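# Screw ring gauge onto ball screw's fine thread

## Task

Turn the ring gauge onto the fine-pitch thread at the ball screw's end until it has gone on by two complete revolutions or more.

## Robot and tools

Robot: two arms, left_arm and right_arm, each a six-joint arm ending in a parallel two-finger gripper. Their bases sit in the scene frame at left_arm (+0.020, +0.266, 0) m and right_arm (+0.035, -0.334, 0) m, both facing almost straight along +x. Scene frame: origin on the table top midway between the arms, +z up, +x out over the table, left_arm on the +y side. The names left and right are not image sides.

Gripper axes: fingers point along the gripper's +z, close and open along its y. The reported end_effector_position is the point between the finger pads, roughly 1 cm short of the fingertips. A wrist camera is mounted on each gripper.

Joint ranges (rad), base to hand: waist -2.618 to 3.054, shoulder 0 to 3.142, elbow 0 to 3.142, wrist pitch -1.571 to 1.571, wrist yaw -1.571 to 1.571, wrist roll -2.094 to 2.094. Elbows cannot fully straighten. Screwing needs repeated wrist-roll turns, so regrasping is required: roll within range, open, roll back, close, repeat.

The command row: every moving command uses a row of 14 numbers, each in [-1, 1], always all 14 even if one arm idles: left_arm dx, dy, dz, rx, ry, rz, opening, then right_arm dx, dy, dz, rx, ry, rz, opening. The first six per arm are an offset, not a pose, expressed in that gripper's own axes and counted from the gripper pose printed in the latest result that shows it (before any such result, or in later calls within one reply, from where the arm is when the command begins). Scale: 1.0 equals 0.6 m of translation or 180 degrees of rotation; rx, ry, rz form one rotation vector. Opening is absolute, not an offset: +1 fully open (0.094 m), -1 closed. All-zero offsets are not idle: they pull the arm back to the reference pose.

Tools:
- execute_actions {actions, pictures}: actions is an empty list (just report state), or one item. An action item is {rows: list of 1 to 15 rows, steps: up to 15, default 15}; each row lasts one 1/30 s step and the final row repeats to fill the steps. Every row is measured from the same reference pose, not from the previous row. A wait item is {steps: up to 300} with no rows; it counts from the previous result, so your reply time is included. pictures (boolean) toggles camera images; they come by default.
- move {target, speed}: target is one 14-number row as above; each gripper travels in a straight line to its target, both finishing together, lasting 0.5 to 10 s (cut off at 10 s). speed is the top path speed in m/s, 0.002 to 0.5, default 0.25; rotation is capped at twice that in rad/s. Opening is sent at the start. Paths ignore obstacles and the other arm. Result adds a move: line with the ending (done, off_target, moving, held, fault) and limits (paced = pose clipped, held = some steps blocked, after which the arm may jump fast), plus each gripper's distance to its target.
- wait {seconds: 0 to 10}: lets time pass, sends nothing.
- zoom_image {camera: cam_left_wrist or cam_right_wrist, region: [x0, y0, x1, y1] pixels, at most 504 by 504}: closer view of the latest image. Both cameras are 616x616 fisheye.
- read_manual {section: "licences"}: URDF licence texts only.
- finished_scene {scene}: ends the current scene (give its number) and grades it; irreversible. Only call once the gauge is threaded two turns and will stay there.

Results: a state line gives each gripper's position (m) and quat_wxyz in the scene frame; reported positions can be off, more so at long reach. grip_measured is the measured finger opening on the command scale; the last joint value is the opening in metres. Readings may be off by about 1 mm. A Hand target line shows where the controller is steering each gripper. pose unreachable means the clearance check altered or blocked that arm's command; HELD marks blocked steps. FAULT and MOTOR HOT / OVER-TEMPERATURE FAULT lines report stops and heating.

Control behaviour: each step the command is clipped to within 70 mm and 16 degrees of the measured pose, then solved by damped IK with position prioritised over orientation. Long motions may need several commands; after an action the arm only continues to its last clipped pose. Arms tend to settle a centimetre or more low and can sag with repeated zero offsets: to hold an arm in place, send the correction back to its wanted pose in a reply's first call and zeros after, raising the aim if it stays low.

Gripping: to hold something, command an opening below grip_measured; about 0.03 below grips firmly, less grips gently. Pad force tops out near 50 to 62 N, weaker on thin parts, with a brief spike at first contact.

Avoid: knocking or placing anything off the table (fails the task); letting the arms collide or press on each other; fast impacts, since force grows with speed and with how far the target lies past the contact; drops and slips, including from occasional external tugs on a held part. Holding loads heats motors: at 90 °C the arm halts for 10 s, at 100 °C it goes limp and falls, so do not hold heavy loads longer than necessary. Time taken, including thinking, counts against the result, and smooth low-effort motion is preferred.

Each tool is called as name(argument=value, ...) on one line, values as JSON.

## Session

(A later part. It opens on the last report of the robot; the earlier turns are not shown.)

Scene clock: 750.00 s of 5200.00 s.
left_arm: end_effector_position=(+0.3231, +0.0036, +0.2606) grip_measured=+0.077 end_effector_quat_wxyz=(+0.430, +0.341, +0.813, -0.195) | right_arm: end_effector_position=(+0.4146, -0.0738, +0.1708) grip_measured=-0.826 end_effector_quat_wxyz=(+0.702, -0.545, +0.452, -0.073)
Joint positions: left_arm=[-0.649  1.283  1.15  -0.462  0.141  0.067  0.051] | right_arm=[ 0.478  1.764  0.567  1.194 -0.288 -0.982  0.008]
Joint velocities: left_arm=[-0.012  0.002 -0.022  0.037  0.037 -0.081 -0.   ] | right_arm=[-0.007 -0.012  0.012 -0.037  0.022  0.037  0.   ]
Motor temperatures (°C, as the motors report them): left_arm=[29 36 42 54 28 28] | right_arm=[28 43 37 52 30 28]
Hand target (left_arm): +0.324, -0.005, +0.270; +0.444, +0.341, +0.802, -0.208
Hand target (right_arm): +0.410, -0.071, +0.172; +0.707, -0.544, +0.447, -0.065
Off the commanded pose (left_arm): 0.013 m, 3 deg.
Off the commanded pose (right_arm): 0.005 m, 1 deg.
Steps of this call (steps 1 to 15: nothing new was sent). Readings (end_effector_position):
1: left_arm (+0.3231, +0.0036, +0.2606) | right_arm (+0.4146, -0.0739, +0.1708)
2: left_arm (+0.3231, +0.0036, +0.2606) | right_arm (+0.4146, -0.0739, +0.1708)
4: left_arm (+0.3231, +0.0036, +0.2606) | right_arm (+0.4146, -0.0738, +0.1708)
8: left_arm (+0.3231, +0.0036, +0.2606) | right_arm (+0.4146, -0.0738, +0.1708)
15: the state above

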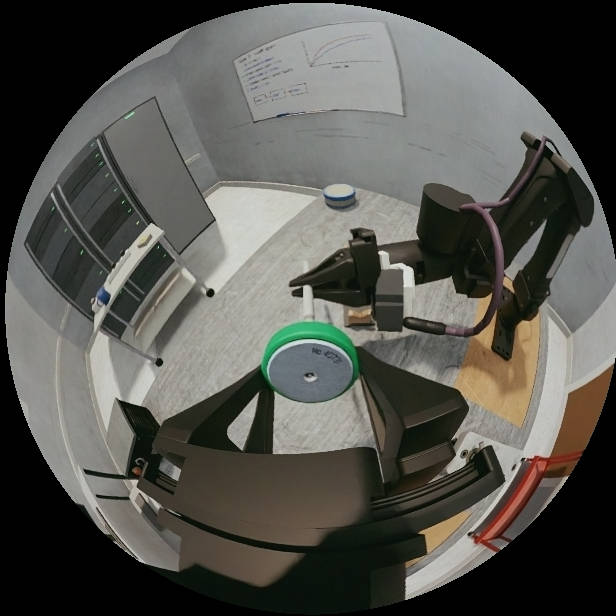

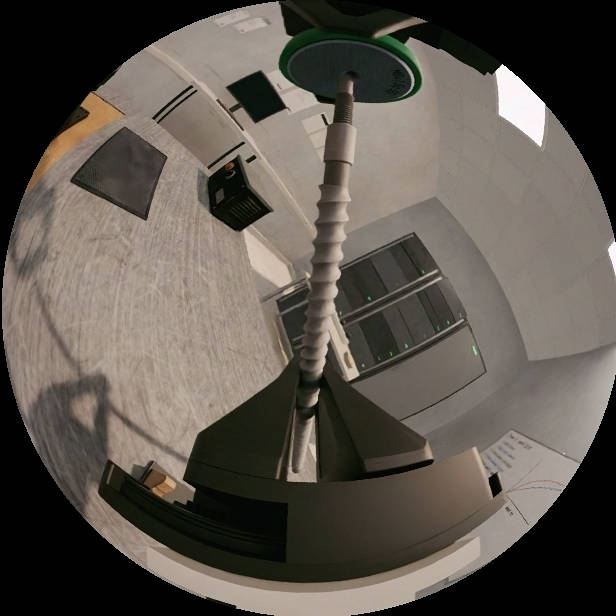

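execute_actions(actions=[])

zoom_image(camera="cam_right_wrist", region=[270, 0, 430, 160])

zoom_image(camera="cam_left_wrist", region=[240, 240, 400, 410])

Scene clock: 774.80 s of 5200.00 s.
left_arm: end_effector_position=(+0.3231, +0.0036, +0.2606) grip_measured=+0.077 end_effector_quat_wxyz=(+0.430, +0.341, +0.813, -0.195) | right_arm: end_effector_position=(+0.4146, -0.0738, +0.1708) grip_measured=-0.826 end_effector_quat_wxyz=(+0.702, -0.545, +0.452, -0.073)
Joint positions: left_arm=[-0.649  1.283  1.15  -0.462  0.141  0.067  0.051] | right_arm=[ 0.478  1.764  0.567  1.194 -0.288 -0.982  0.008]
Joint velocities: left_arm=[-0.007 -0.012  0.017  0.037  0.022  0.051 -0.   ] | right_arm=[-0.002 -0.007  0.012 -0.037 -0.007  0.022  0.   ]
Motor temperatures (°C, as the motors report them): left_arm=[29 36 42 55 28 28] | right_arm=[28 43 37 53 30 28]
Hand target (left_arm): +0.324, -0.005, +0.270; +0.444, +0.341, +0.802, -0.208
Hand target (right_arm): +0.410, -0.071, +0.172; +0.707, -0.544, +0.447, -0.065
Off the commanded pose (left_arm): 0.013 m, 3 deg.
Off the commanded pose (right_arm): 0.005 m, 1 deg.
Steps of this call (steps 1 to 90: nothing new was sent; then 21.80 s passed at rest). Readings (end_effector_position):
1: left_arm (+0.3231, +0.0036, +0.2606) | right_arm (+0.4146, -0.0738, +0.1708)
2: left_arm (+0.3231, +0.0036, +0.2606) | right_arm (+0.4146, -0.0738, +0.1708)
4: left_arm (+0.3231, +0.0036, +0.2606) | right_arm (+0.4146, -0.0738, +0.1708)
8: left_arm (+0.3231, +0.0036, +0.2606) | right_arm (+0.4146, -0.0738, +0.1708)
90: the state above

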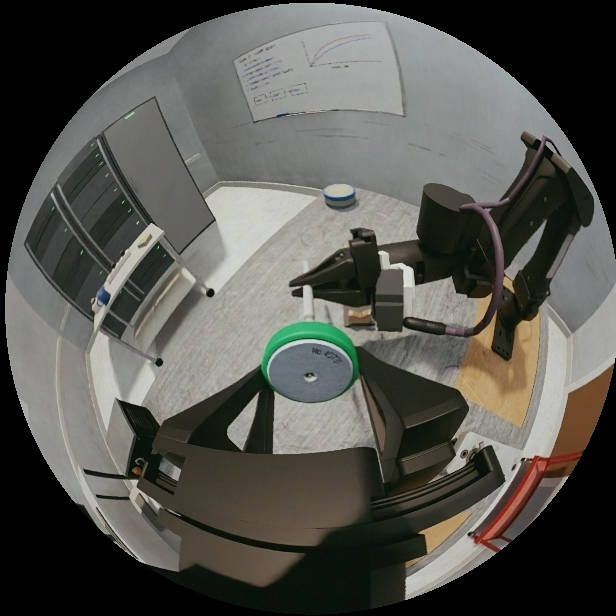

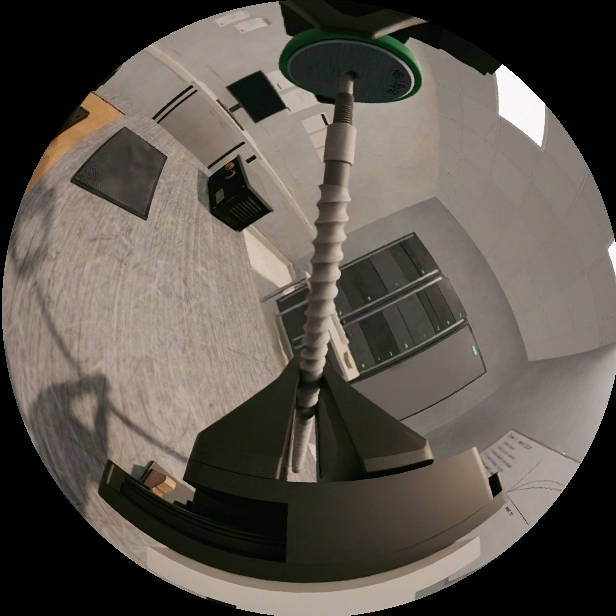

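Region (270, 0, 430, 160) of cam_right_wrist's 616x616 image, scaled by 3.150, with more detail than that image has.

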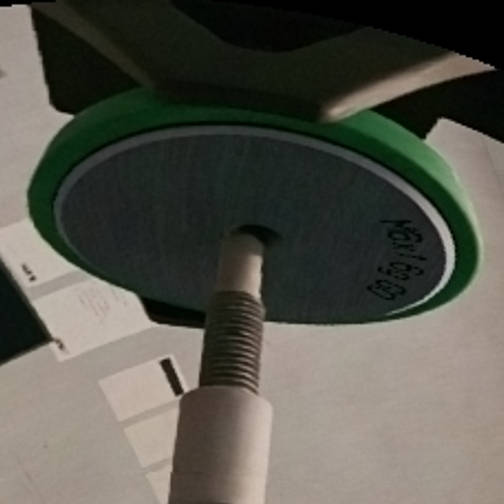

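Region (240, 240, 400, 410) of cam_left_wrist's 616x616 image, scaled by 2.965, with more detail than that image has; it fills the left 474 columns of this view, and the rest is white.

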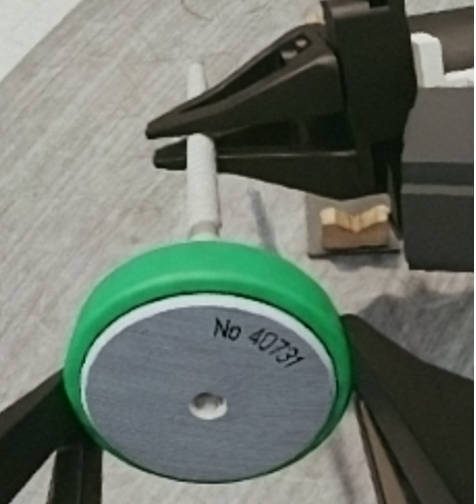

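execute_actions(actions=[{"rows": [[-0.0196,-0.0082,0.0015,0.0047,-0.0142,0.0004,0.04,-0.0098,0.0021,-0.0015,0.0021,-0.0077,0.0022,-0.88]], "steps": 15}])

zoom_image(camera="cam_right_wrist", region=[270, 0, 430, 160])

zoom_image(camera="cam_left_wrist", region=[240, 240, 400, 410])

Scene clock: 789.00 s of 5200.00 s.
left_arm: end_effector_position=(+0.3231, +0.0035, +0.2607) grip_measured=+0.077 end_effector_quat_wxyz=(+0.430, +0.341, +0.813, -0.195) | right_arm: end_effector_position=(+0.4145, -0.0738, +0.1724) grip_measured=-0.826 end_effector_quat_wxyz=(+0.705, -0.543, +0.450, -0.073)
Joint positions: left_arm=[-0.649  1.283  1.15  -0.462  0.141  0.066  0.051] | right_arm=[ 0.478  1.764  0.567  1.201 -0.288 -0.981  0.008]
Joint velocities: left_arm=[-0.007  0.012  0.007  0.022 -0.007 -0.066 -0.001] | right_arm=[-0.002 -0.002 -0.007  0.022 -0.007 -0.022 -0.   ]
Motor temperatures (°C, as the motors report them): left_arm=[29 36 42 55 28 28] | right_arm=[28 43 37 53 30 28]
Hand target (left_arm): +0.324, -0.005, +0.270; +0.445, +0.341, +0.801, -0.208
Hand target (right_arm): +0.410, -0.071, +0.173; +0.710, -0.542, +0.445, -0.065
Off the commanded pose (left_arm): 0.013 m, 3 deg.
Off the commanded pose (right_arm): 0.006 m, 1 deg.
Steps of this call (steps 1 to 90: nothing new was sent; then 10.70 s passed at rest; steps 91 to 105: all 15 steps of this action). Readings (end_effector_position):
91: left_arm (+0.3231, +0.0036, +0.2606) | right_arm (+0.4146, -0.0738, +0.1709)
92: left_arm (+0.3231, +0.0035, +0.2607) | right_arm (+0.4146, -0.0738, +0.1711)
94: left_arm (+0.3231, +0.0035, +0.2607) | right_arm (+0.4145, -0.0738, +0.1717)
98: left_arm (+0.3231, +0.0035, +0.2607) | right_arm (+0.4145, -0.0738, +0.1722)
105: the state above

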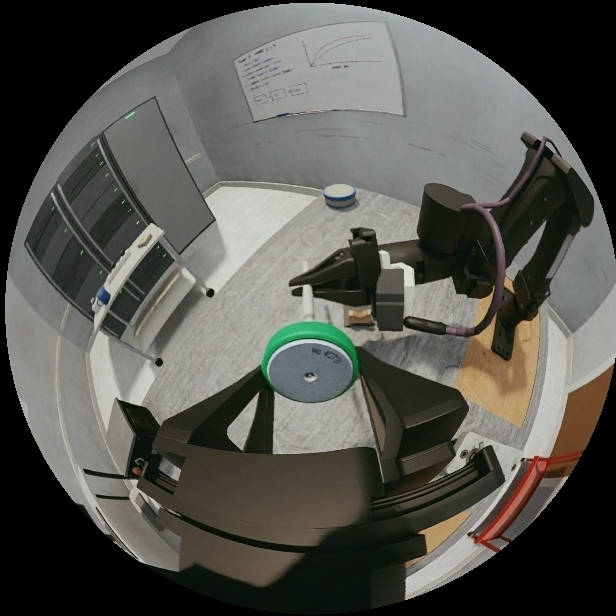

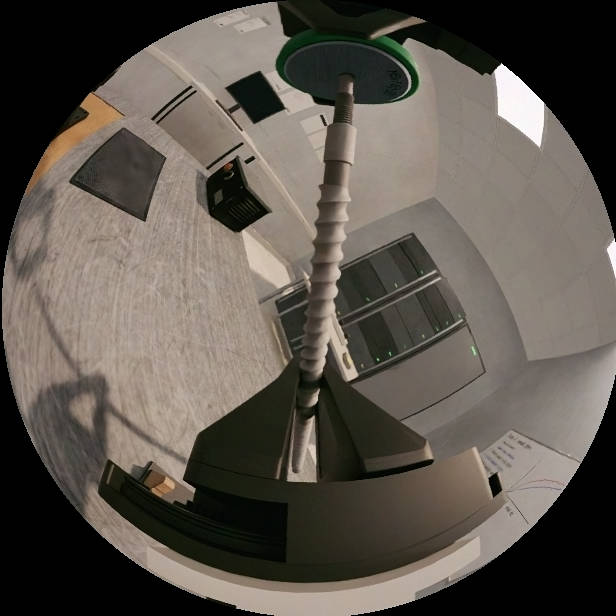

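Region (270, 0, 430, 160) of cam_right_wrist's 616x616 image, scaled by 3.150, with more detail than that image has.

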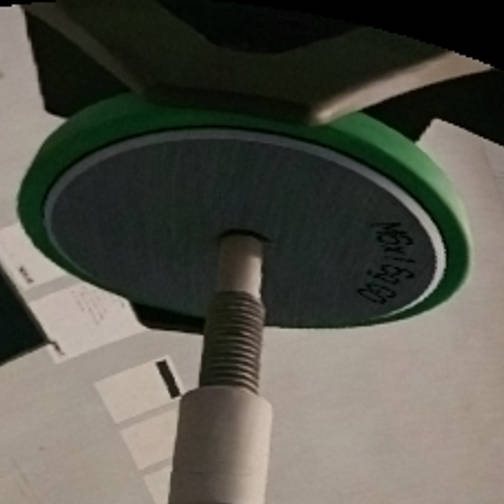

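Region (240, 240, 400, 410) of cam_left_wrist's 616x616 image, scaled by 2.965, with more detail than that image has; it fills the left 474 columns of this view, and the rest is white.

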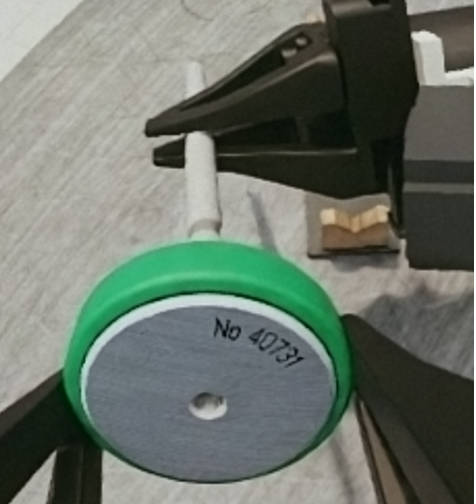

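execute_actions(actions=[{"rows": [[-0.0196,-0.0095,0.0015,0.0061,-0.0142,0.0004,0.04,-0.0100,0.0043,-0.0015,0.0002,-0.0082,0.0022,-0.88],[-0.0196,-0.0095,0.0015,0.0061,-0.0142,0.0004,0.04,-0.0100,0.0043,-0.0015,0.0002,-0.0082,0.0022,-0.88],[-0.0196,-0.0095,0.0015,0.0061,-0.0142,0.0004,0.04,-0.0100,0.0043,-0.0015,0.0002,-0.0082,0.0022,-0.88],[-0.0196,-0.0095,0.0015,0.0061,-0.0142,0.0004,0.04,-0.0100,0.0043,-0.0015,0.0002,-0.0082,0.0022,-0.88],[-0.0196,-0.0109,0.0015,0.0076,-0.0142,0.0004,0.04,-0.0117,0.0043,-0.0015,-0.0001,-0.0099,0.0022,-0.88]], "steps": 15}])

zoom_image(camera="cam_right_wrist", region=[270, 0, 430, 160])

zoom_image(camera="cam_left_wrist", region=[240, 240, 400, 410])

Scene clock: 838.03 s of 5200.00 s.
left_arm: end_effector_position=(+0.3222, +0.0026, +0.2608) grip_measured=+0.077 end_effector_quat_wxyz=(+0.429, +0.342, +0.812, -0.198) | right_arm: end_effector_position=(+0.4137, -0.0729, +0.1734) grip_measured=-0.826 end_effector_quat_wxyz=(+0.706, -0.544, +0.448, -0.071)
Joint positions: left_arm=[-0.649  1.283  1.15  -0.462  0.149  0.066  0.051] | right_arm=[ 0.478  1.764  0.567  1.205 -0.295 -0.98   0.008]
Joint velocities: left_arm=[-0.002 -0.002 -0.022 -0.11  -0.066 -0.066 -0.   ] | right_arm=[ 0.007 -0.007  0.017 -0.095  0.037  0.066 -0.001]
Motor temperatures (°C, as the motors report them): left_arm=[29 36 43 57 28 28] | right_arm=[28 43 37 54 30 28]
Hand target (left_arm): +0.323, -0.006, +0.270; +0.443, +0.343, +0.801, -0.212
Hand target (right_arm): +0.409, -0.069, +0.174; +0.712, -0.543, +0.441, -0.062
Off the commanded pose (left_arm): 0.013 m, 3 deg.
Off the commanded pose (right_arm): 0.006 m, 1 deg.
Steps of this call (steps 1 to 90: nothing new was sent; then 45.53 s passed at rest; steps 91 to 105: all 15 steps of this action). Readings (end_effector_position):
91: left_arm (+0.3231, +0.0035, +0.2607) | right_arm (+0.4144, -0.0737, +0.1725)
92: left_arm (+0.3230, +0.0034, +0.2607) | right_arm (+0.4143, -0.0736, +0.1726)
94: left_arm (+0.3228, +0.0032, +0.2607) | right_arm (+0.4142, -0.0735, +0.1728)
98: left_arm (+0.3224, +0.0028, +0.2608) | right_arm (+0.4137, -0.0730, +0.1732)
105: the state above

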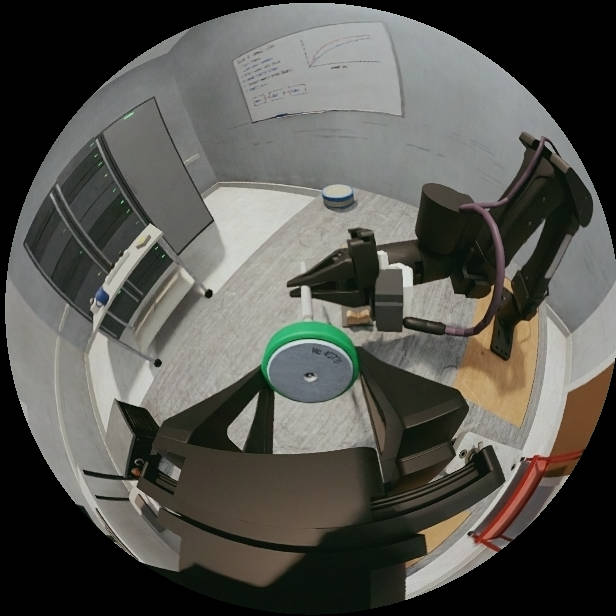

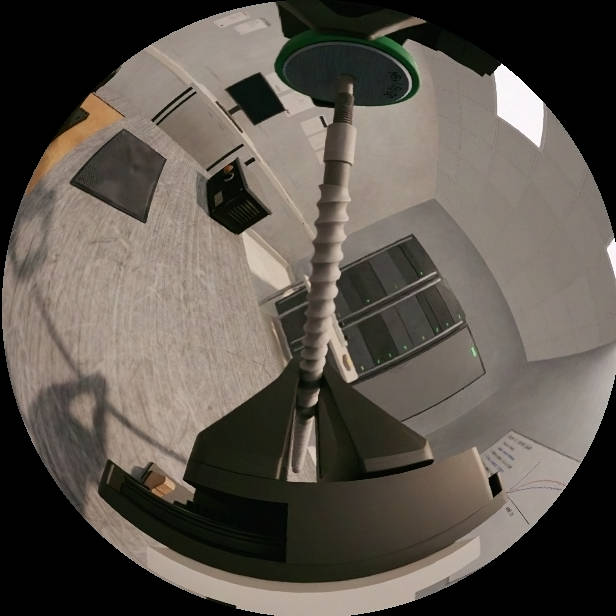

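Region (270, 0, 430, 160) of cam_right_wrist's 616x616 image, scaled by 3.150, with more detail than that image has.

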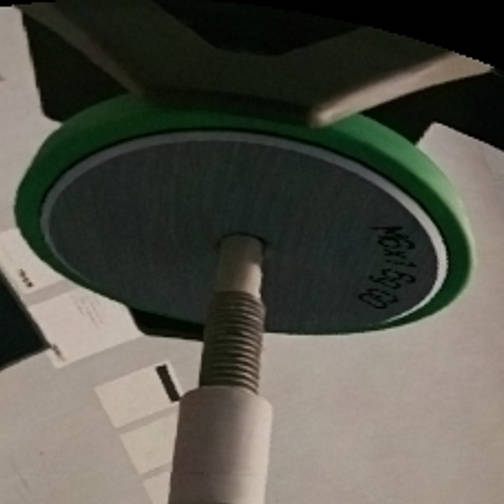

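Region (240, 240, 400, 410) of cam_left_wrist's 616x616 image, scaled by 2.965, with more detail than that image has; it fills the left 474 columns of this view, and the rest is white.

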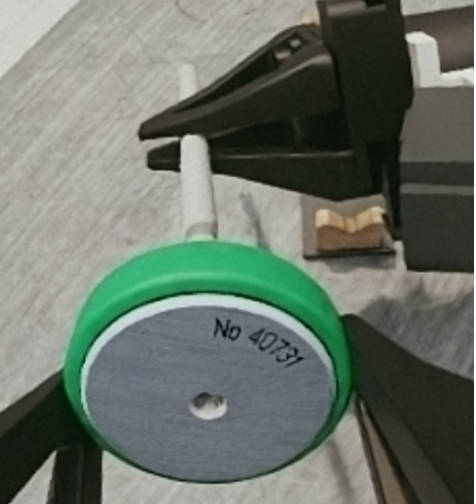

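execute_actions(actions=[{"rows": [[-0.0196,-0.0097,0.0015,0.0062,-0.0142,0.0004,0.04,-0.0090,0.0045,-0.0015,0.0001,-0.0073,0.0022,-0.88],[-0.0196,-0.0097,0.0015,0.0062,-0.0142,0.0004,0.04,-0.0090,0.0045,-0.0015,0.0001,-0.0073,0.0022,-0.88],[-0.0196,-0.0097,0.0015,0.0062,-0.0142,0.0004,0.04,-0.0090,0.0045,-0.0015,0.0001,-0.0073,0.0022,-0.88],[-0.0196,-0.0097,0.0015,0.0062,-0.0142,0.0004,0.04,-0.0102,0.0045,-0.0015,-0.0001,-0.0085,0.0022,-0.88],[-0.0196,-0.0103,0.0015,0.0068,-0.0142,0.0004,0.04,-0.0102,0.0045,-0.0015,-0.0001,-0.0085,0.0022,-0.88],[-0.0196,-0.0103,0.0015,0.0068,-0.0142,0.0004,0.04,-0.0102,0.0045,-0.0015,-0.0001,-0.0085,0.0022,-0.88],[-0.0196,-0.0109,0.0015,0.0075,-0.0142,0.0004,0.04,-0.0115,0.0045,-0.0015,-0.0003,-0.0098,0.0022,-0.88]], "steps": 15}])

zoom_image(camera="cam_right_wrist", region=[270, 0, 430, 160])

zoom_image(camera="cam_left_wrist", region=[240, 240, 400, 410])

Scene clock: 854.77 s of 5200.00 s.
left_arm: end_effector_position=(+0.3212, +0.0016, +0.2609) grip_measured=+0.077 end_effector_quat_wxyz=(+0.428, +0.343, +0.812, -0.202) | right_arm: end_effector_position=(+0.4126, -0.0719, +0.1745) grip_measured=-0.826 end_effector_quat_wxyz=(+0.708, -0.544, +0.445, -0.068)
Joint positions: left_arm=[-0.649  1.283  1.15  -0.462  0.157  0.064  0.051] | right_arm=[ 0.478  1.764  0.567  1.21  -0.303 -0.978  0.008]
Joint velocities: left_arm=[ 0.007  0.002 -0.007 -0.066  0.007  0.007 -0.001] | right_arm=[ 0.017  0.012 -0.007  0.007 -0.007  0.051  0.001]
Motor temperatures (°C, as the motors report them): left_arm=[29 36 43 57 28 28] | right_arm=[28 43 37 54 30 28]
Hand target (left_arm): +0.322, -0.007, +0.270; +0.442, +0.344, +0.800, -0.215
Hand target (right_arm): +0.408, -0.068, +0.175; +0.713, -0.544, +0.439, -0.060
Off the commanded pose (left_arm): 0.013 m, 3 deg.
Off the commanded pose (right_arm): 0.006 m, 1 deg.
Steps of this call (steps 1 to 90: nothing new was sent; then 13.23 s passed at rest; steps 91 to 105: all 15 steps of this action). Readings (end_effector_position):
91: left_arm (+0.3221, +0.0025, +0.2608) | right_arm (+0.4136, -0.0729, +0.1734)
92: left_arm (+0.3220, +0.0024, +0.2608) | right_arm (+0.4136, -0.0729, +0.1734)
94: left_arm (+0.3219, +0.0023, +0.2608) | right_arm (+0.4135, -0.0727, +0.1736)
98: left_arm (+0.3216, +0.0020, +0.2609) | right_arm (+0.4131, -0.0723, +0.1740)
105: the state above

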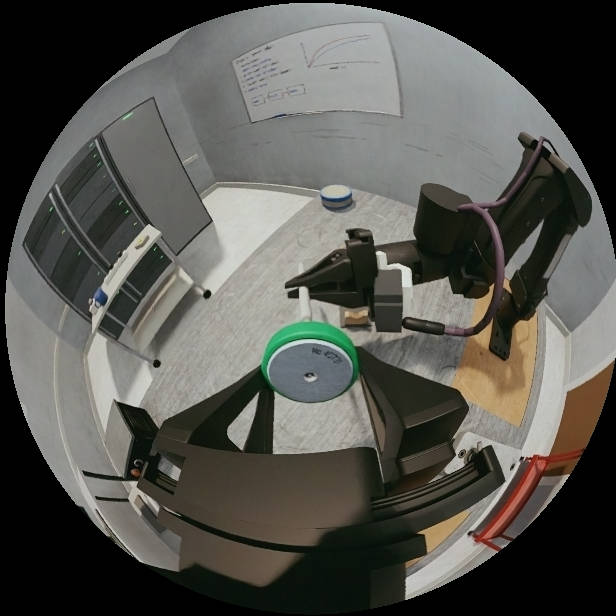

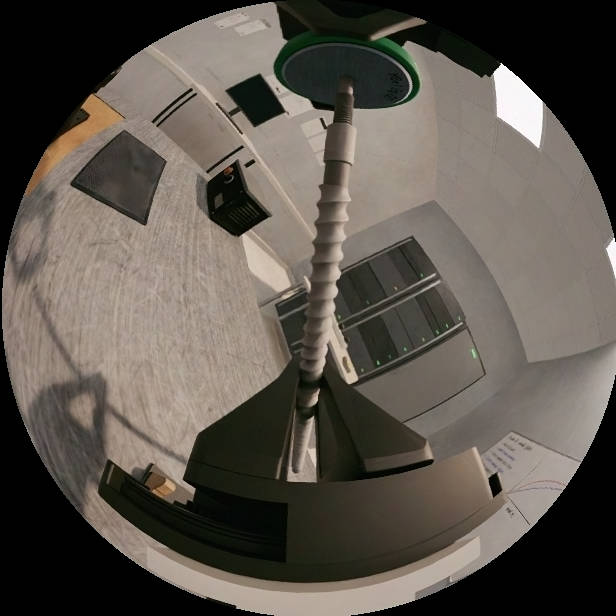

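Region (270, 0, 430, 160) of cam_right_wrist's 616x616 image, scaled by 3.150, with more detail than that image has.

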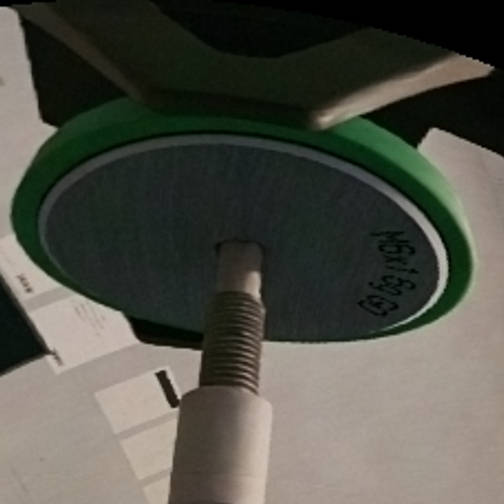

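Region (240, 240, 400, 410) of cam_left_wrist's 616x616 image, scaled by 2.965, with more detail than that image has; it fills the left 474 columns of this view, and the rest is white.

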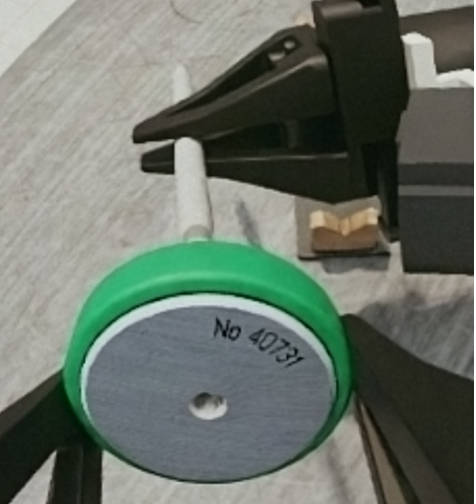

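execute_actions(actions=[{"rows": [[-0.0173,-0.0082,0.0049,0.0051,-0.0123,0.0002,0.04,-0.0084,0.0049,-0.0015,-0.0002,-0.0068,0.0022,-0.88],[-0.0173,-0.0082,0.0049,0.0051,-0.0123,0.0002,0.04,-0.0084,0.0049,-0.0015,-0.0002,-0.0068,0.0022,-0.88],[-0.0173,-0.0082,0.0049,0.0051,-0.0123,0.0002,0.04,-0.0084,0.0049,-0.0015,-0.0002,-0.0068,0.0022,-0.88],[-0.0150,-0.0080,0.0083,0.0053,-0.0104,-0.0001,0.04,-0.0084,0.0049,-0.0015,-0.0002,-0.0068,0.0022,-0.88]], "steps": 12}], pictures=false)

Scene clock: 874.77 s of 5200.00 s.
left_arm: end_effector_position=(+0.3212, +0.0016, +0.2609) grip_measured=+0.077 end_effector_quat_wxyz=(+0.427, +0.343, +0.812, -0.202) | right_arm: end_effector_position=(+0.4125, -0.0718, +0.1746) grip_measured=-0.826 end_effector_quat_wxyz=(+0.708, -0.544, +0.444, -0.068)
Joint positions: left_arm=[-0.649  1.283  1.15  -0.462  0.157  0.063  0.051] | right_arm=[ 0.478  1.764  0.567  1.21  -0.304 -0.978  0.008]
Joint velocities: left_arm=[ 0.002 -0.027 -0.007 -0.081  0.007  0.051 -0.   ] | right_arm=[-0.007  0.007  0.002 -0.081  0.007  0.007 -0.   ]
Motor temperatures (°C, as the motors report them): left_arm=[29 36 43 57 28 28] | right_arm=[28 43 37 54 30 28]
Hand target (left_arm): +0.324, -0.008, +0.266; +0.437, +0.344, +0.803, -0.214
Hand target (right_arm): +0.408, -0.069, +0.175; +0.713, -0.544, +0.439, -0.060
Off the commanded pose (left_arm): 0.011 m, 2 deg.
Off the commanded pose (right_arm): 0.006 m, 1 deg.
Steps of this call (steps 1 to 90: nothing new was sent; then 16.60 s passed at rest; steps 91 to 102: all 12 steps of this action). Readings (end_effector_position):
91: left_arm (+0.3212, +0.0016, +0.2609) | right_arm (+0.4125, -0.0718, +0.1746)
92: left_arm (+0.3212, +0.0016, +0.2609) | right_arm (+0.4125, -0.0718, +0.1746)
94: left_arm (+0.3212, +0.0016, +0.2609) | right_arm (+0.4125, -0.0718, +0.1746)
98: left_arm (+0.3212, +0.0016, +0.2609) | right_arm (+0.4125, -0.0718, +0.1746)
102: the state above

execute_actions(actions=[{"rows": [[-0.0148,-0.0077,0.0117,0.0053,-0.0101,-0.0002,0.04,-0.0084,0.0049,-0.0015,-0.0002,-0.0068,0.0022,-0.88]], "steps": 12}], pictures=false)

Scene clock: 884.20 s of 5200.00 s.
left_arm: end_effector_position=(+0.3236, -0.0006, +0.2574) grip_measured=+0.077 end_effector_quat_wxyz=(+0.425, +0.343, +0.813, -0.203) | right_arm: end_effector_position=(+0.4127, -0.0717, +0.1730) grip_measured=-0.826 end_effector_quat_wxyz=(+0.707, -0.545, +0.445, -0.067)
Joint positions: left_arm=[-0.649  1.297  1.15  -0.453  0.158  0.061  0.051] | right_arm=[ 0.478  1.768  0.567  1.21  -0.304 -0.977  0.008]
Joint velocities: left_arm=[ 0.017 -0.032 -0.002  0.007  0.007 -0.022  0.   ] | right_arm=[ 0.022  0.007  0.002  0.037 -0.081  0.081 -0.   ]
Motor temperatures (°C, as the motors report them): left_arm=[29 36 43 58 28 28] | right_arm=[28 43 37 54 30 28]
Hand target (left_arm): +0.325, -0.009, +0.265; +0.437, +0.343, +0.803, -0.215
Hand target (right_arm): +0.408, -0.068, +0.175; +0.713, -0.544, +0.439, -0.059
Off the commanded pose (left_arm): 0.011 m, 2 deg.
Off the commanded pose (right_arm): 0.006 m, 1 deg.
Steps of this call (steps 1 to 90: nothing new was sent; then 6.03 s passed at rest; steps 91 to 102: all 12 steps of this action). Readings (end_effector_position):
91: left_arm (+0.3213, +0.0014, +0.2606) | right_arm (+0.4125, -0.0718, +0.1746)
92: left_arm (+0.3217, +0.0011, +0.2602) | right_arm (+0.4125, -0.0718, +0.1746)
94: left_arm (+0.3227, +0.0001, +0.2585) | right_arm (+0.4125, -0.0718, +0.1746)
98: left_arm (+0.3236, -0.0006, +0.2574) | right_arm (+0.4127, -0.0717, +0.1730)
102: the state above

execute_actions(actions=[{"rows": [[-0.0186,-0.0083,0.0037,0.0051,-0.0133,0.0002,0.04,-0.0099,0.0027,-0.0015,0.0009,-0.0075,0.0022,-0.88]], "steps": 10}])

zoom_image(camera="cam_right_wrist", region=[270, 0, 430, 160])

zoom_image(camera="cam_left_wrist", region=[240, 240, 400, 410])

Scene clock: 898.83 s of 5200.00 s.
left_arm: end_effector_position=(+0.3237, -0.0006, +0.2575) grip_measured=+0.077 end_effector_quat_wxyz=(+0.425, +0.342, +0.813, -0.203) | right_arm: end_effector_position=(+0.4127, -0.0717, +0.1730) grip_measured=-0.826 end_effector_quat_wxyz=(+0.707, -0.545, +0.446, -0.067)
Joint positions: left_arm=[-0.649  1.297  1.15  -0.452  0.158  0.059  0.051] | right_arm=[ 0.478  1.768  0.567  1.21  -0.304 -0.977  0.008]
Joint velocities: left_arm=[-0.002 -0.012  0.012 -0.095 -0.022  0.037  0.001] | right_arm=[-0.022  0.017 -0.002  0.022 -0.007 -0.022  0.   ]
Motor temperatures (°C, as the motors report them): left_arm=[29 36 43 58 28 28] | right_arm=[28 43 37 54 30 28]
Hand target (left_arm): +0.325, -0.009, +0.266; +0.438, +0.342, +0.802, -0.216
Hand target (right_arm): +0.408, -0.068, +0.175; +0.713, -0.543, +0.439, -0.059
Off the commanded pose (left_arm): 0.012 m, 3 deg.
Off the commanded pose (right_arm): 0.006 m, 1 deg.
Steps of this call (steps 1 to 90: nothing new was sent; then 11.30 s passed at rest; steps 91 to 100: all 10 steps of this action). Readings (end_effector_position):
91: left_arm (+0.3236, -0.0006, +0.2574) | right_arm (+0.4127, -0.0717, +0.1730)
92: left_arm (+0.3236, -0.0006, +0.2574) | right_arm (+0.4127, -0.0717, +0.1730)
94: left_arm (+0.3236, -0.0006, +0.2574) | right_arm (+0.4127, -0.0717, +0.1730)
98: left_arm (+0.3237, -0.0006, +0.2575) | right_arm (+0.4127, -0.0717, +0.1730)
100: the state above

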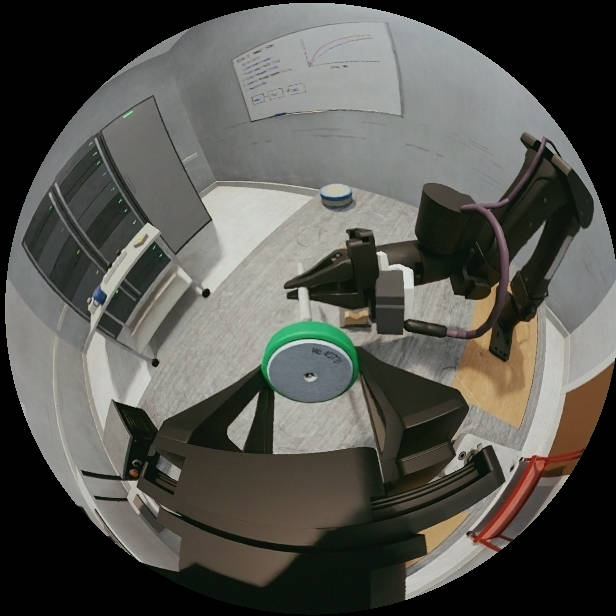

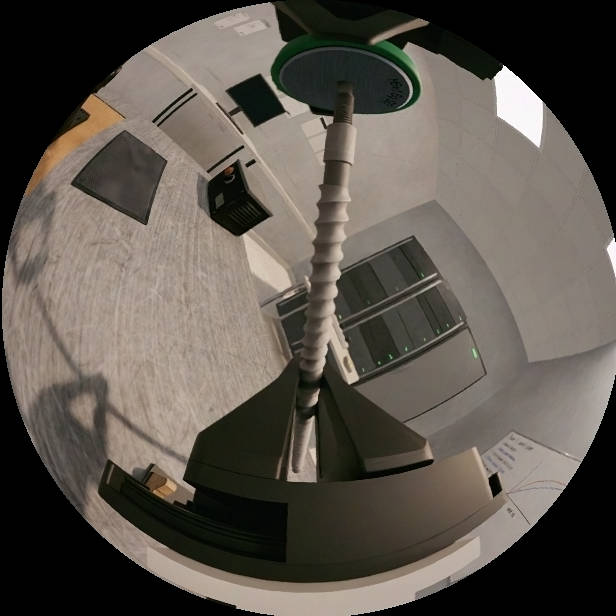

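Region (270, 0, 430, 160) of cam_right_wrist's 616x616 image, scaled by 3.150, with more detail than that image has.

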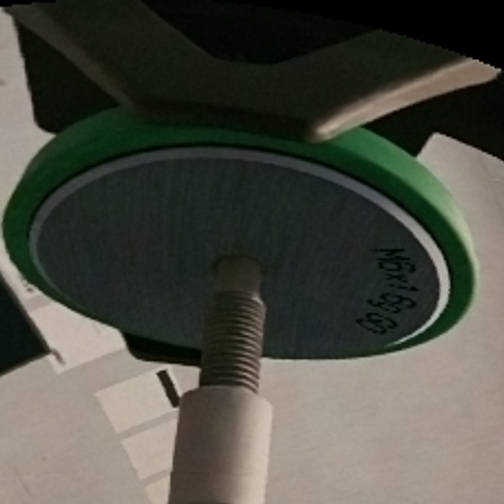

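Region (240, 240, 400, 410) of cam_left_wrist's 616x616 image, scaled by 2.965, with more detail than that image has; it fills the left 474 columns of this view, and the rest is white.

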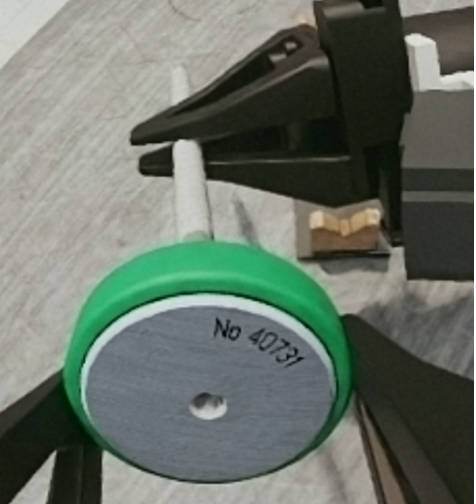

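execute_actions(actions=[{"rows": [[-0.0172,-0.0080,0.0077,0.0052,-0.0121,0.0000,0.04,-0.0099,0.0027,-0.0015,0.0009,-0.0075,0.0022,-0.88],[-0.0172,-0.0080,0.0077,0.0052,-0.0121,0.0000,0.04,-0.0099,0.0027,-0.0015,0.0009,-0.0075,0.0022,-0.88],[-0.0180,-0.0078,0.0097,0.0052,-0.0127,0.0001,0.04,-0.0099,0.0027,-0.0015,0.0009,-0.0075,0.0022,-0.88],[-0.0180,-0.0078,0.0097,0.0052,-0.0127,0.0001,0.04,-0.0099,0.0027,-0.0015,0.0009,-0.0075,0.0022,-0.88],[-0.0194,-0.0077,0.0117,0.0051,-0.0136,0.0003,0.04,-0.0099,0.0027,-0.0015,0.0009,-0.0075,0.0022,-0.88]], "steps": 14}], pictures=false)

Scene clock: 928.43 s of 5200.00 s.
left_arm: end_effector_position=(+0.3257, -0.0020, +0.2568) grip_measured=+0.077 end_effector_quat_wxyz=(+0.426, +0.341, +0.813, -0.204) | right_arm: end_effector_position=(+0.4135, -0.0725, +0.1726) grip_measured=-0.826 end_effector_quat_wxyz=(+0.706, -0.543, +0.449, -0.067)
Joint positions: left_arm=[-0.649  1.304  1.15  -0.442  0.157  0.057  0.051] | right_arm=[ 0.478  1.768  0.567  1.208 -0.297 -0.973  0.008]
Joint velocities: left_arm=[-0.012 -0.017 -0.027  0.051 -0.022  0.007  0.   ] | right_arm=[-0.002 -0.002 -0.002  0.022 -0.066  0.007 -0.001]
Motor temperatures (°C, as the motors report them): left_arm=[29 36 43 58 28 28] | right_arm=[28 44 37 54 30 28]
Hand target (left_arm): +0.328, -0.012, +0.263; +0.439, +0.342, +0.802, -0.217
Hand target (right_arm): +0.408, -0.068, +0.175; +0.713, -0.543, +0.439, -0.059
Off the commanded pose (left_arm): 0.013 m, 2 deg.
Off the commanded pose (right_arm): 0.008 m, 2 deg.
Steps of this call (steps 1 to 90: nothing new was sent; then 26.13 s passed at rest; steps 91 to 104: all 14 steps of this action). Readings (end_effector_position):
91: left_arm (+0.3237, -0.0006, +0.2575) | right_arm (+0.4127, -0.0717, +0.1730)
92: left_arm (+0.3237, -0.0006, +0.2576) | right_arm (+0.4127, -0.0717, +0.1730)
94: left_arm (+0.3239, -0.0008, +0.2575) | right_arm (+0.4127, -0.0717, +0.1730)
98: left_arm (+0.3253, -0.0018, +0.2567) | right_arm (+0.4133, -0.0724, +0.1726)
104: the state above

execute_actions(actions=[{"rows": [[-0.0179,-0.0054,0.0077,0.0023,-0.0126,0.0002,0.04,-0.0073,0.0040,-0.0015,0.0002,-0.0051,0.0009,-0.88],[-0.0179,-0.0054,0.0077,0.0023,-0.0126,0.0002,0.04,-0.0073,0.0040,-0.0015,0.0002,-0.0051,0.0009,-0.88],[-0.0179,-0.0054,0.0077,0.0023,-0.0126,0.0002,0.04,-0.0073,0.0040,-0.0015,0.0002,-0.0051,0.0009,-0.88],[-0.0179,-0.0024,0.0077,-0.0009,-0.0126,0.0002,0.04,-0.0025,0.0047,-0.0015,0.0003,-0.0006,0.0009,-0.88]], "steps": 14}])

zoom_image(camera="cam_right_wrist", region=[270, 0, 430, 160])

zoom_image(camera="cam_left_wrist", region=[240, 240, 400, 410])

Scene clock: 942.47 s of 5200.00 s.
left_arm: end_effector_position=(+0.3265, -0.0016, +0.2573) grip_measured=+0.077 end_effector_quat_wxyz=(+0.428, +0.339, +0.813, -0.202) | right_arm: end_effector_position=(+0.4138, -0.0728, +0.1726) grip_measured=-0.826 end_effector_quat_wxyz=(+0.706, -0.542, +0.450, -0.068)
Joint positions: left_arm=[-0.649  1.304  1.15  -0.439  0.153  0.055  0.051] | right_arm=[ 0.478  1.768  0.567  1.208 -0.295 -0.972  0.008]
Joint velocities: left_arm=[ 0.007  0.012 -0.017 -0.095  0.051 -0.022 -0.   ] | right_arm=[-0.002 -0.007 -0.012  0.037 -0.022  0.051 -0.002]
Motor temperatures (°C, as the motors report them): left_arm=[29 36 43 59 28 28] | right_arm=[28 44 37 55 30 28]
Hand target (left_arm): +0.331, -0.010, +0.263; +0.442, +0.336, +0.805, -0.209
Hand target (right_arm): +0.411, -0.071, +0.171; +0.707, -0.542, +0.449, -0.066
Off the commanded pose (left_arm): 0.011 m, 2 deg.
Off the commanded pose (right_arm): 0.004 m, 0 deg.
Steps of this call (steps 1 to 90: nothing new was sent; then 10.57 s passed at rest; steps 91 to 104: all 14 steps of this action). Readings (end_effector_position):
91: left_arm (+0.3259, -0.0019, +0.2569) | right_arm (+0.4136, -0.0726, +0.1726)
92: left_arm (+0.3260, -0.0019, +0.2570) | right_arm (+0.4136, -0.0726, +0.1726)
94: left_arm (+0.3262, -0.0017, +0.2571) | right_arm (+0.4137, -0.0727, +0.1726)
98: left_arm (+0.3265, -0.0016, +0.2573) | right_arm (+0.4138, -0.0728, +0.1726)
104: the state above

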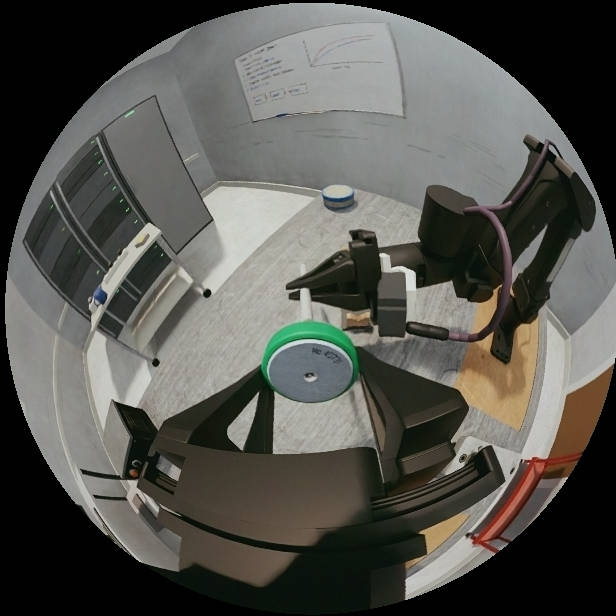

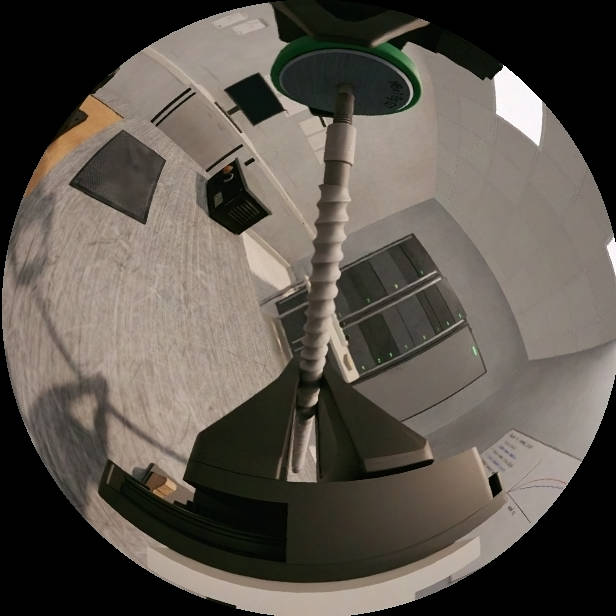

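Region (270, 0, 430, 160) of cam_right_wrist's 616x616 image, scaled by 3.150, with more detail than that image has.

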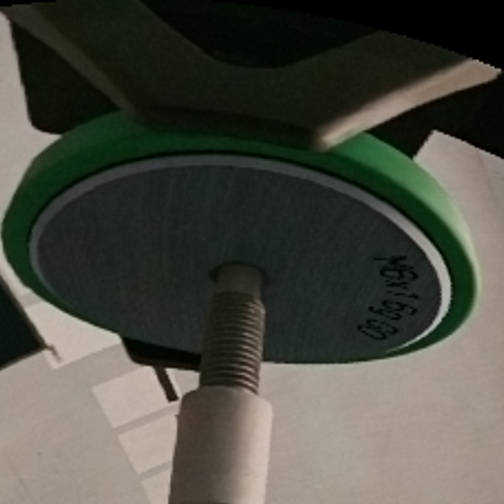

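Region (240, 240, 400, 410) of cam_left_wrist's 616x616 image, scaled by 2.965, with more detail than that image has; it fills the left 474 columns of this view, and the rest is white.

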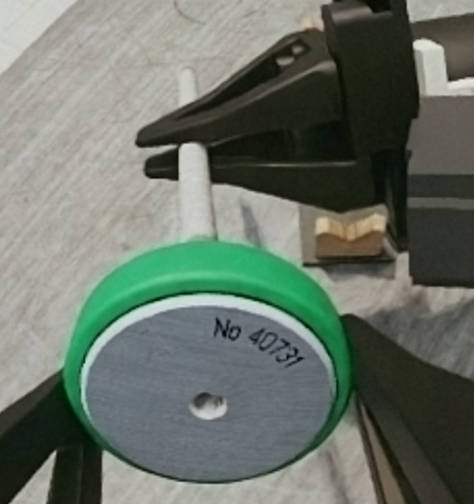

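execute_actions(actions=[{"rows": [[-0.0164,-0.0020,0.0100,-0.0010,-0.0114,0.0001,0.04,0.0000,0.0051,-0.0015,0.0003,0.0017,0.0006,-0.88],[-0.0164,-0.0020,0.0100,-0.0010,-0.0114,0.0001,0.04,0.0000,0.0051,-0.0015,0.0003,0.0017,0.0006,-0.88],[-0.0164,-0.0020,0.0100,-0.0010,-0.0114,0.0001,0.04,0.0000,0.0051,-0.0015,0.0003,0.0017,0.0006,-0.88],[-0.0164,-0.0020,0.0100,-0.0010,-0.0114,0.0001,0.04,0.0000,0.0051,-0.0015,0.0003,0.0017,0.0006,-0.88],[-0.0161,-0.0003,0.0122,-0.0026,-0.0111,0.0000,0.04,0.0028,0.0052,-0.0015,0.0006,0.0045,0.0006,-0.88]], "steps": 14}], pictures=false)

Scene clock: 955.00 s of 5200.00 s.
left_arm: end_effector_position=(+0.3309, -0.0030, +0.2536) grip_measured=+0.077 end_effector_quat_wxyz=(+0.428, +0.337, +0.815, -0.199) | right_arm: end_effector_position=(+0.4156, -0.0747, +0.1706) grip_measured=-0.826 end_effector_quat_wxyz=(+0.703, -0.541, +0.455, -0.073)
Joint positions: left_arm=[-0.649  1.32   1.15  -0.426  0.144  0.054  0.051] | right_arm=[ 0.478  1.768  0.567  1.2   -0.28  -0.975  0.008]
Joint velocities: left_arm=[-0.002 -0.022  0.017 -0.051  0.007 -0.066  0.002] | right_arm=[ 0.002 -0.012 -0.002 -0.066 -0.007 -0.022 -0.001]
Motor temperatures (°C, as the motors report them): left_arm=[29 35 44 59 28 28] | right_arm=[28 44 37 54 30 28]
Hand target (left_arm): +0.334, -0.010, +0.261; +0.443, +0.334, +0.807, -0.205
Hand target (right_arm): +0.413, -0.073, +0.169; +0.704, -0.541, +0.455, -0.072
Off the commanded pose (left_arm): 0.011 m, 2 deg.
Off the commanded pose (right_arm): 0.003 m, 0 deg.
Steps of this call (steps 1 to 90: nothing new was sent; then 9.07 s passed at rest; steps 91 to 104: all 14 steps of this action). Readings (end_effector_position):
91: left_arm (+0.3268, -0.0017, +0.2569) | right_arm (+0.4140, -0.0730, +0.1726)
92: left_arm (+0.3272, -0.0019, +0.2567) | right_arm (+0.4141, -0.0732, +0.1726)
94: left_arm (+0.3284, -0.0024, +0.2555) | right_arm (+0.4146, -0.0736, +0.1721)
98: left_arm (+0.3304, -0.0030, +0.2539) | right_arm (+0.4153, -0.0744, +0.1709)
104: the state above

execute_actions(actions=[{"rows": [[-0.0167,-0.0019,0.0071,-0.0013,-0.0117,0.0001,0.04,0.0001,0.0050,-0.0015,0.0003,0.0019,0.0016,-0.88],[-0.0167,-0.0019,0.0071,-0.0013,-0.0117,0.0001,0.04,0.0001,0.0050,-0.0015,0.0003,0.0019,0.0016,-0.88],[-0.0167,-0.0019,0.0071,-0.0013,-0.0117,0.0001,0.04,0.0001,0.0050,-0.0015,0.0003,0.0019,0.0016,-0.88],[-0.0167,-0.0019,0.0071,-0.0013,-0.0117,0.0001,0.04,0.0001,0.0050,-0.0015,0.0003,0.0019,0.0016,-0.88],[-0.0165,-0.0001,0.0111,-0.0029,-0.0114,0.0000,0.04,0.0030,0.0051,-0.0015,0.0007,0.0047,0.0016,-0.88]], "steps": 15}])

zoom_image(camera="cam_right_wrist", region=[270, 0, 430, 160])

zoom_image(camera="cam_left_wrist", region=[240, 240, 400, 410])

Scene clock: 967.47 s of 5200.00 s.
left_arm: end_effector_position=(+0.3353, -0.0044, +0.2503) grip_measured=+0.077 end_effector_quat_wxyz=(+0.428, +0.334, +0.817, -0.195) | right_arm: end_effector_position=(+0.4173, -0.0765, +0.1683) grip_measured=-0.826 end_effector_quat_wxyz=(+0.699, -0.540, +0.462, -0.077)
Joint positions: left_arm=[-0.649  1.336  1.15  -0.411  0.135  0.053  0.051] | right_arm=[ 0.478  1.768  0.567  1.19  -0.267 -0.976  0.008]
Joint velocities: left_arm=[ 0.012  0.002  0.002  0.051 -0.051 -0.007  0.001] | right_arm=[-0.012 -0.002 -0.002 -0.037  0.022  0.051  0.   ]
Motor temperatures (°C, as the motors report them): left_arm=[29 36 44 59 28 28] | right_arm=[28 44 37 54 30 28]
Hand target (left_arm): +0.338, -0.011, +0.258; +0.443, +0.331, +0.808, -0.201
Hand target (right_arm): +0.415, -0.075, +0.167; +0.700, -0.539, +0.462, -0.076
Off the commanded pose (left_arm): 0.011 m, 2 deg.
Off the commanded pose (right_arm): 0.003 m, 0 deg.
Steps of this call (steps 1 to 90: nothing new was sent; then 8.97 s passed at rest; steps 91 to 105: all 15 steps of this action). Readings (end_effector_position):
91: left_arm (+0.3311, -0.0030, +0.2537) | right_arm (+0.4157, -0.0747, +0.1706)
92: left_arm (+0.3312, -0.0030, +0.2538) | right_arm (+0.4158, -0.0749, +0.1706)
94: left_arm (+0.3315, -0.0029, +0.2540) | right_arm (+0.4160, -0.0751, +0.1706)
98: left_arm (+0.3338, -0.0039, +0.2519) | right_arm (+0.4169, -0.0761, +0.1696)
105: the state above

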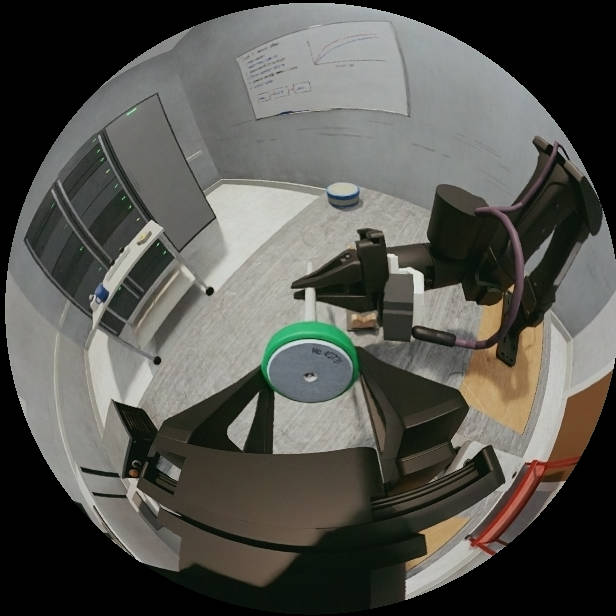

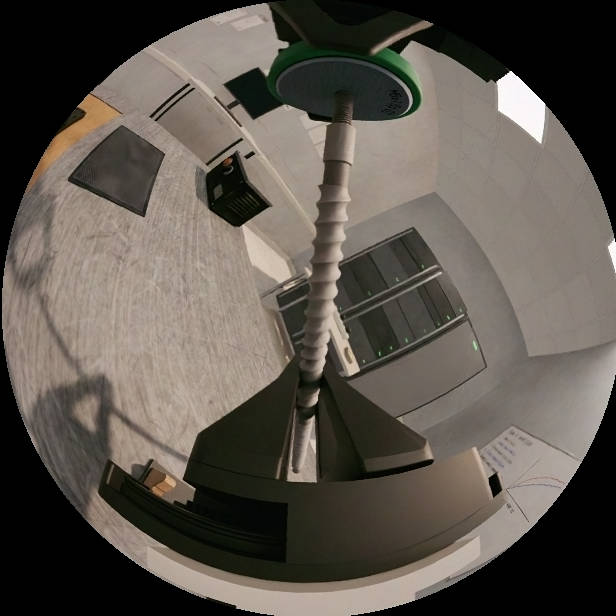

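Region (270, 0, 430, 160) of cam_right_wrist's 616x616 image, scaled by 3.150, with more detail than that image has.

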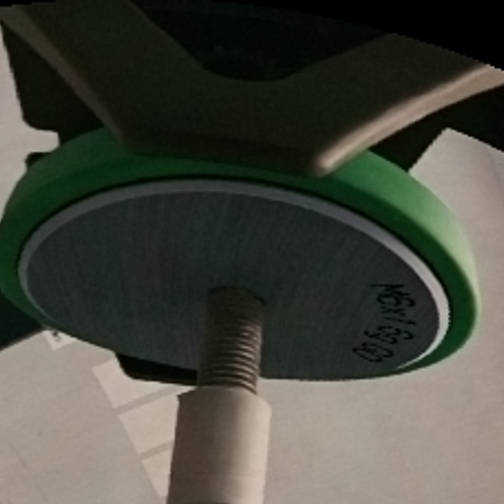

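Region (240, 240, 400, 410) of cam_left_wrist's 616x616 image, scaled by 2.965, with more detail than that image has; it fills the left 474 columns of this view, and the rest is white.

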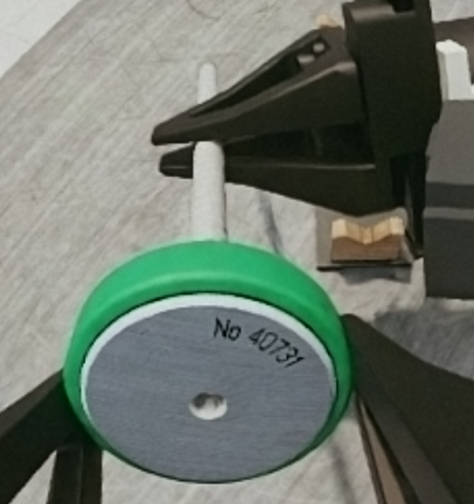

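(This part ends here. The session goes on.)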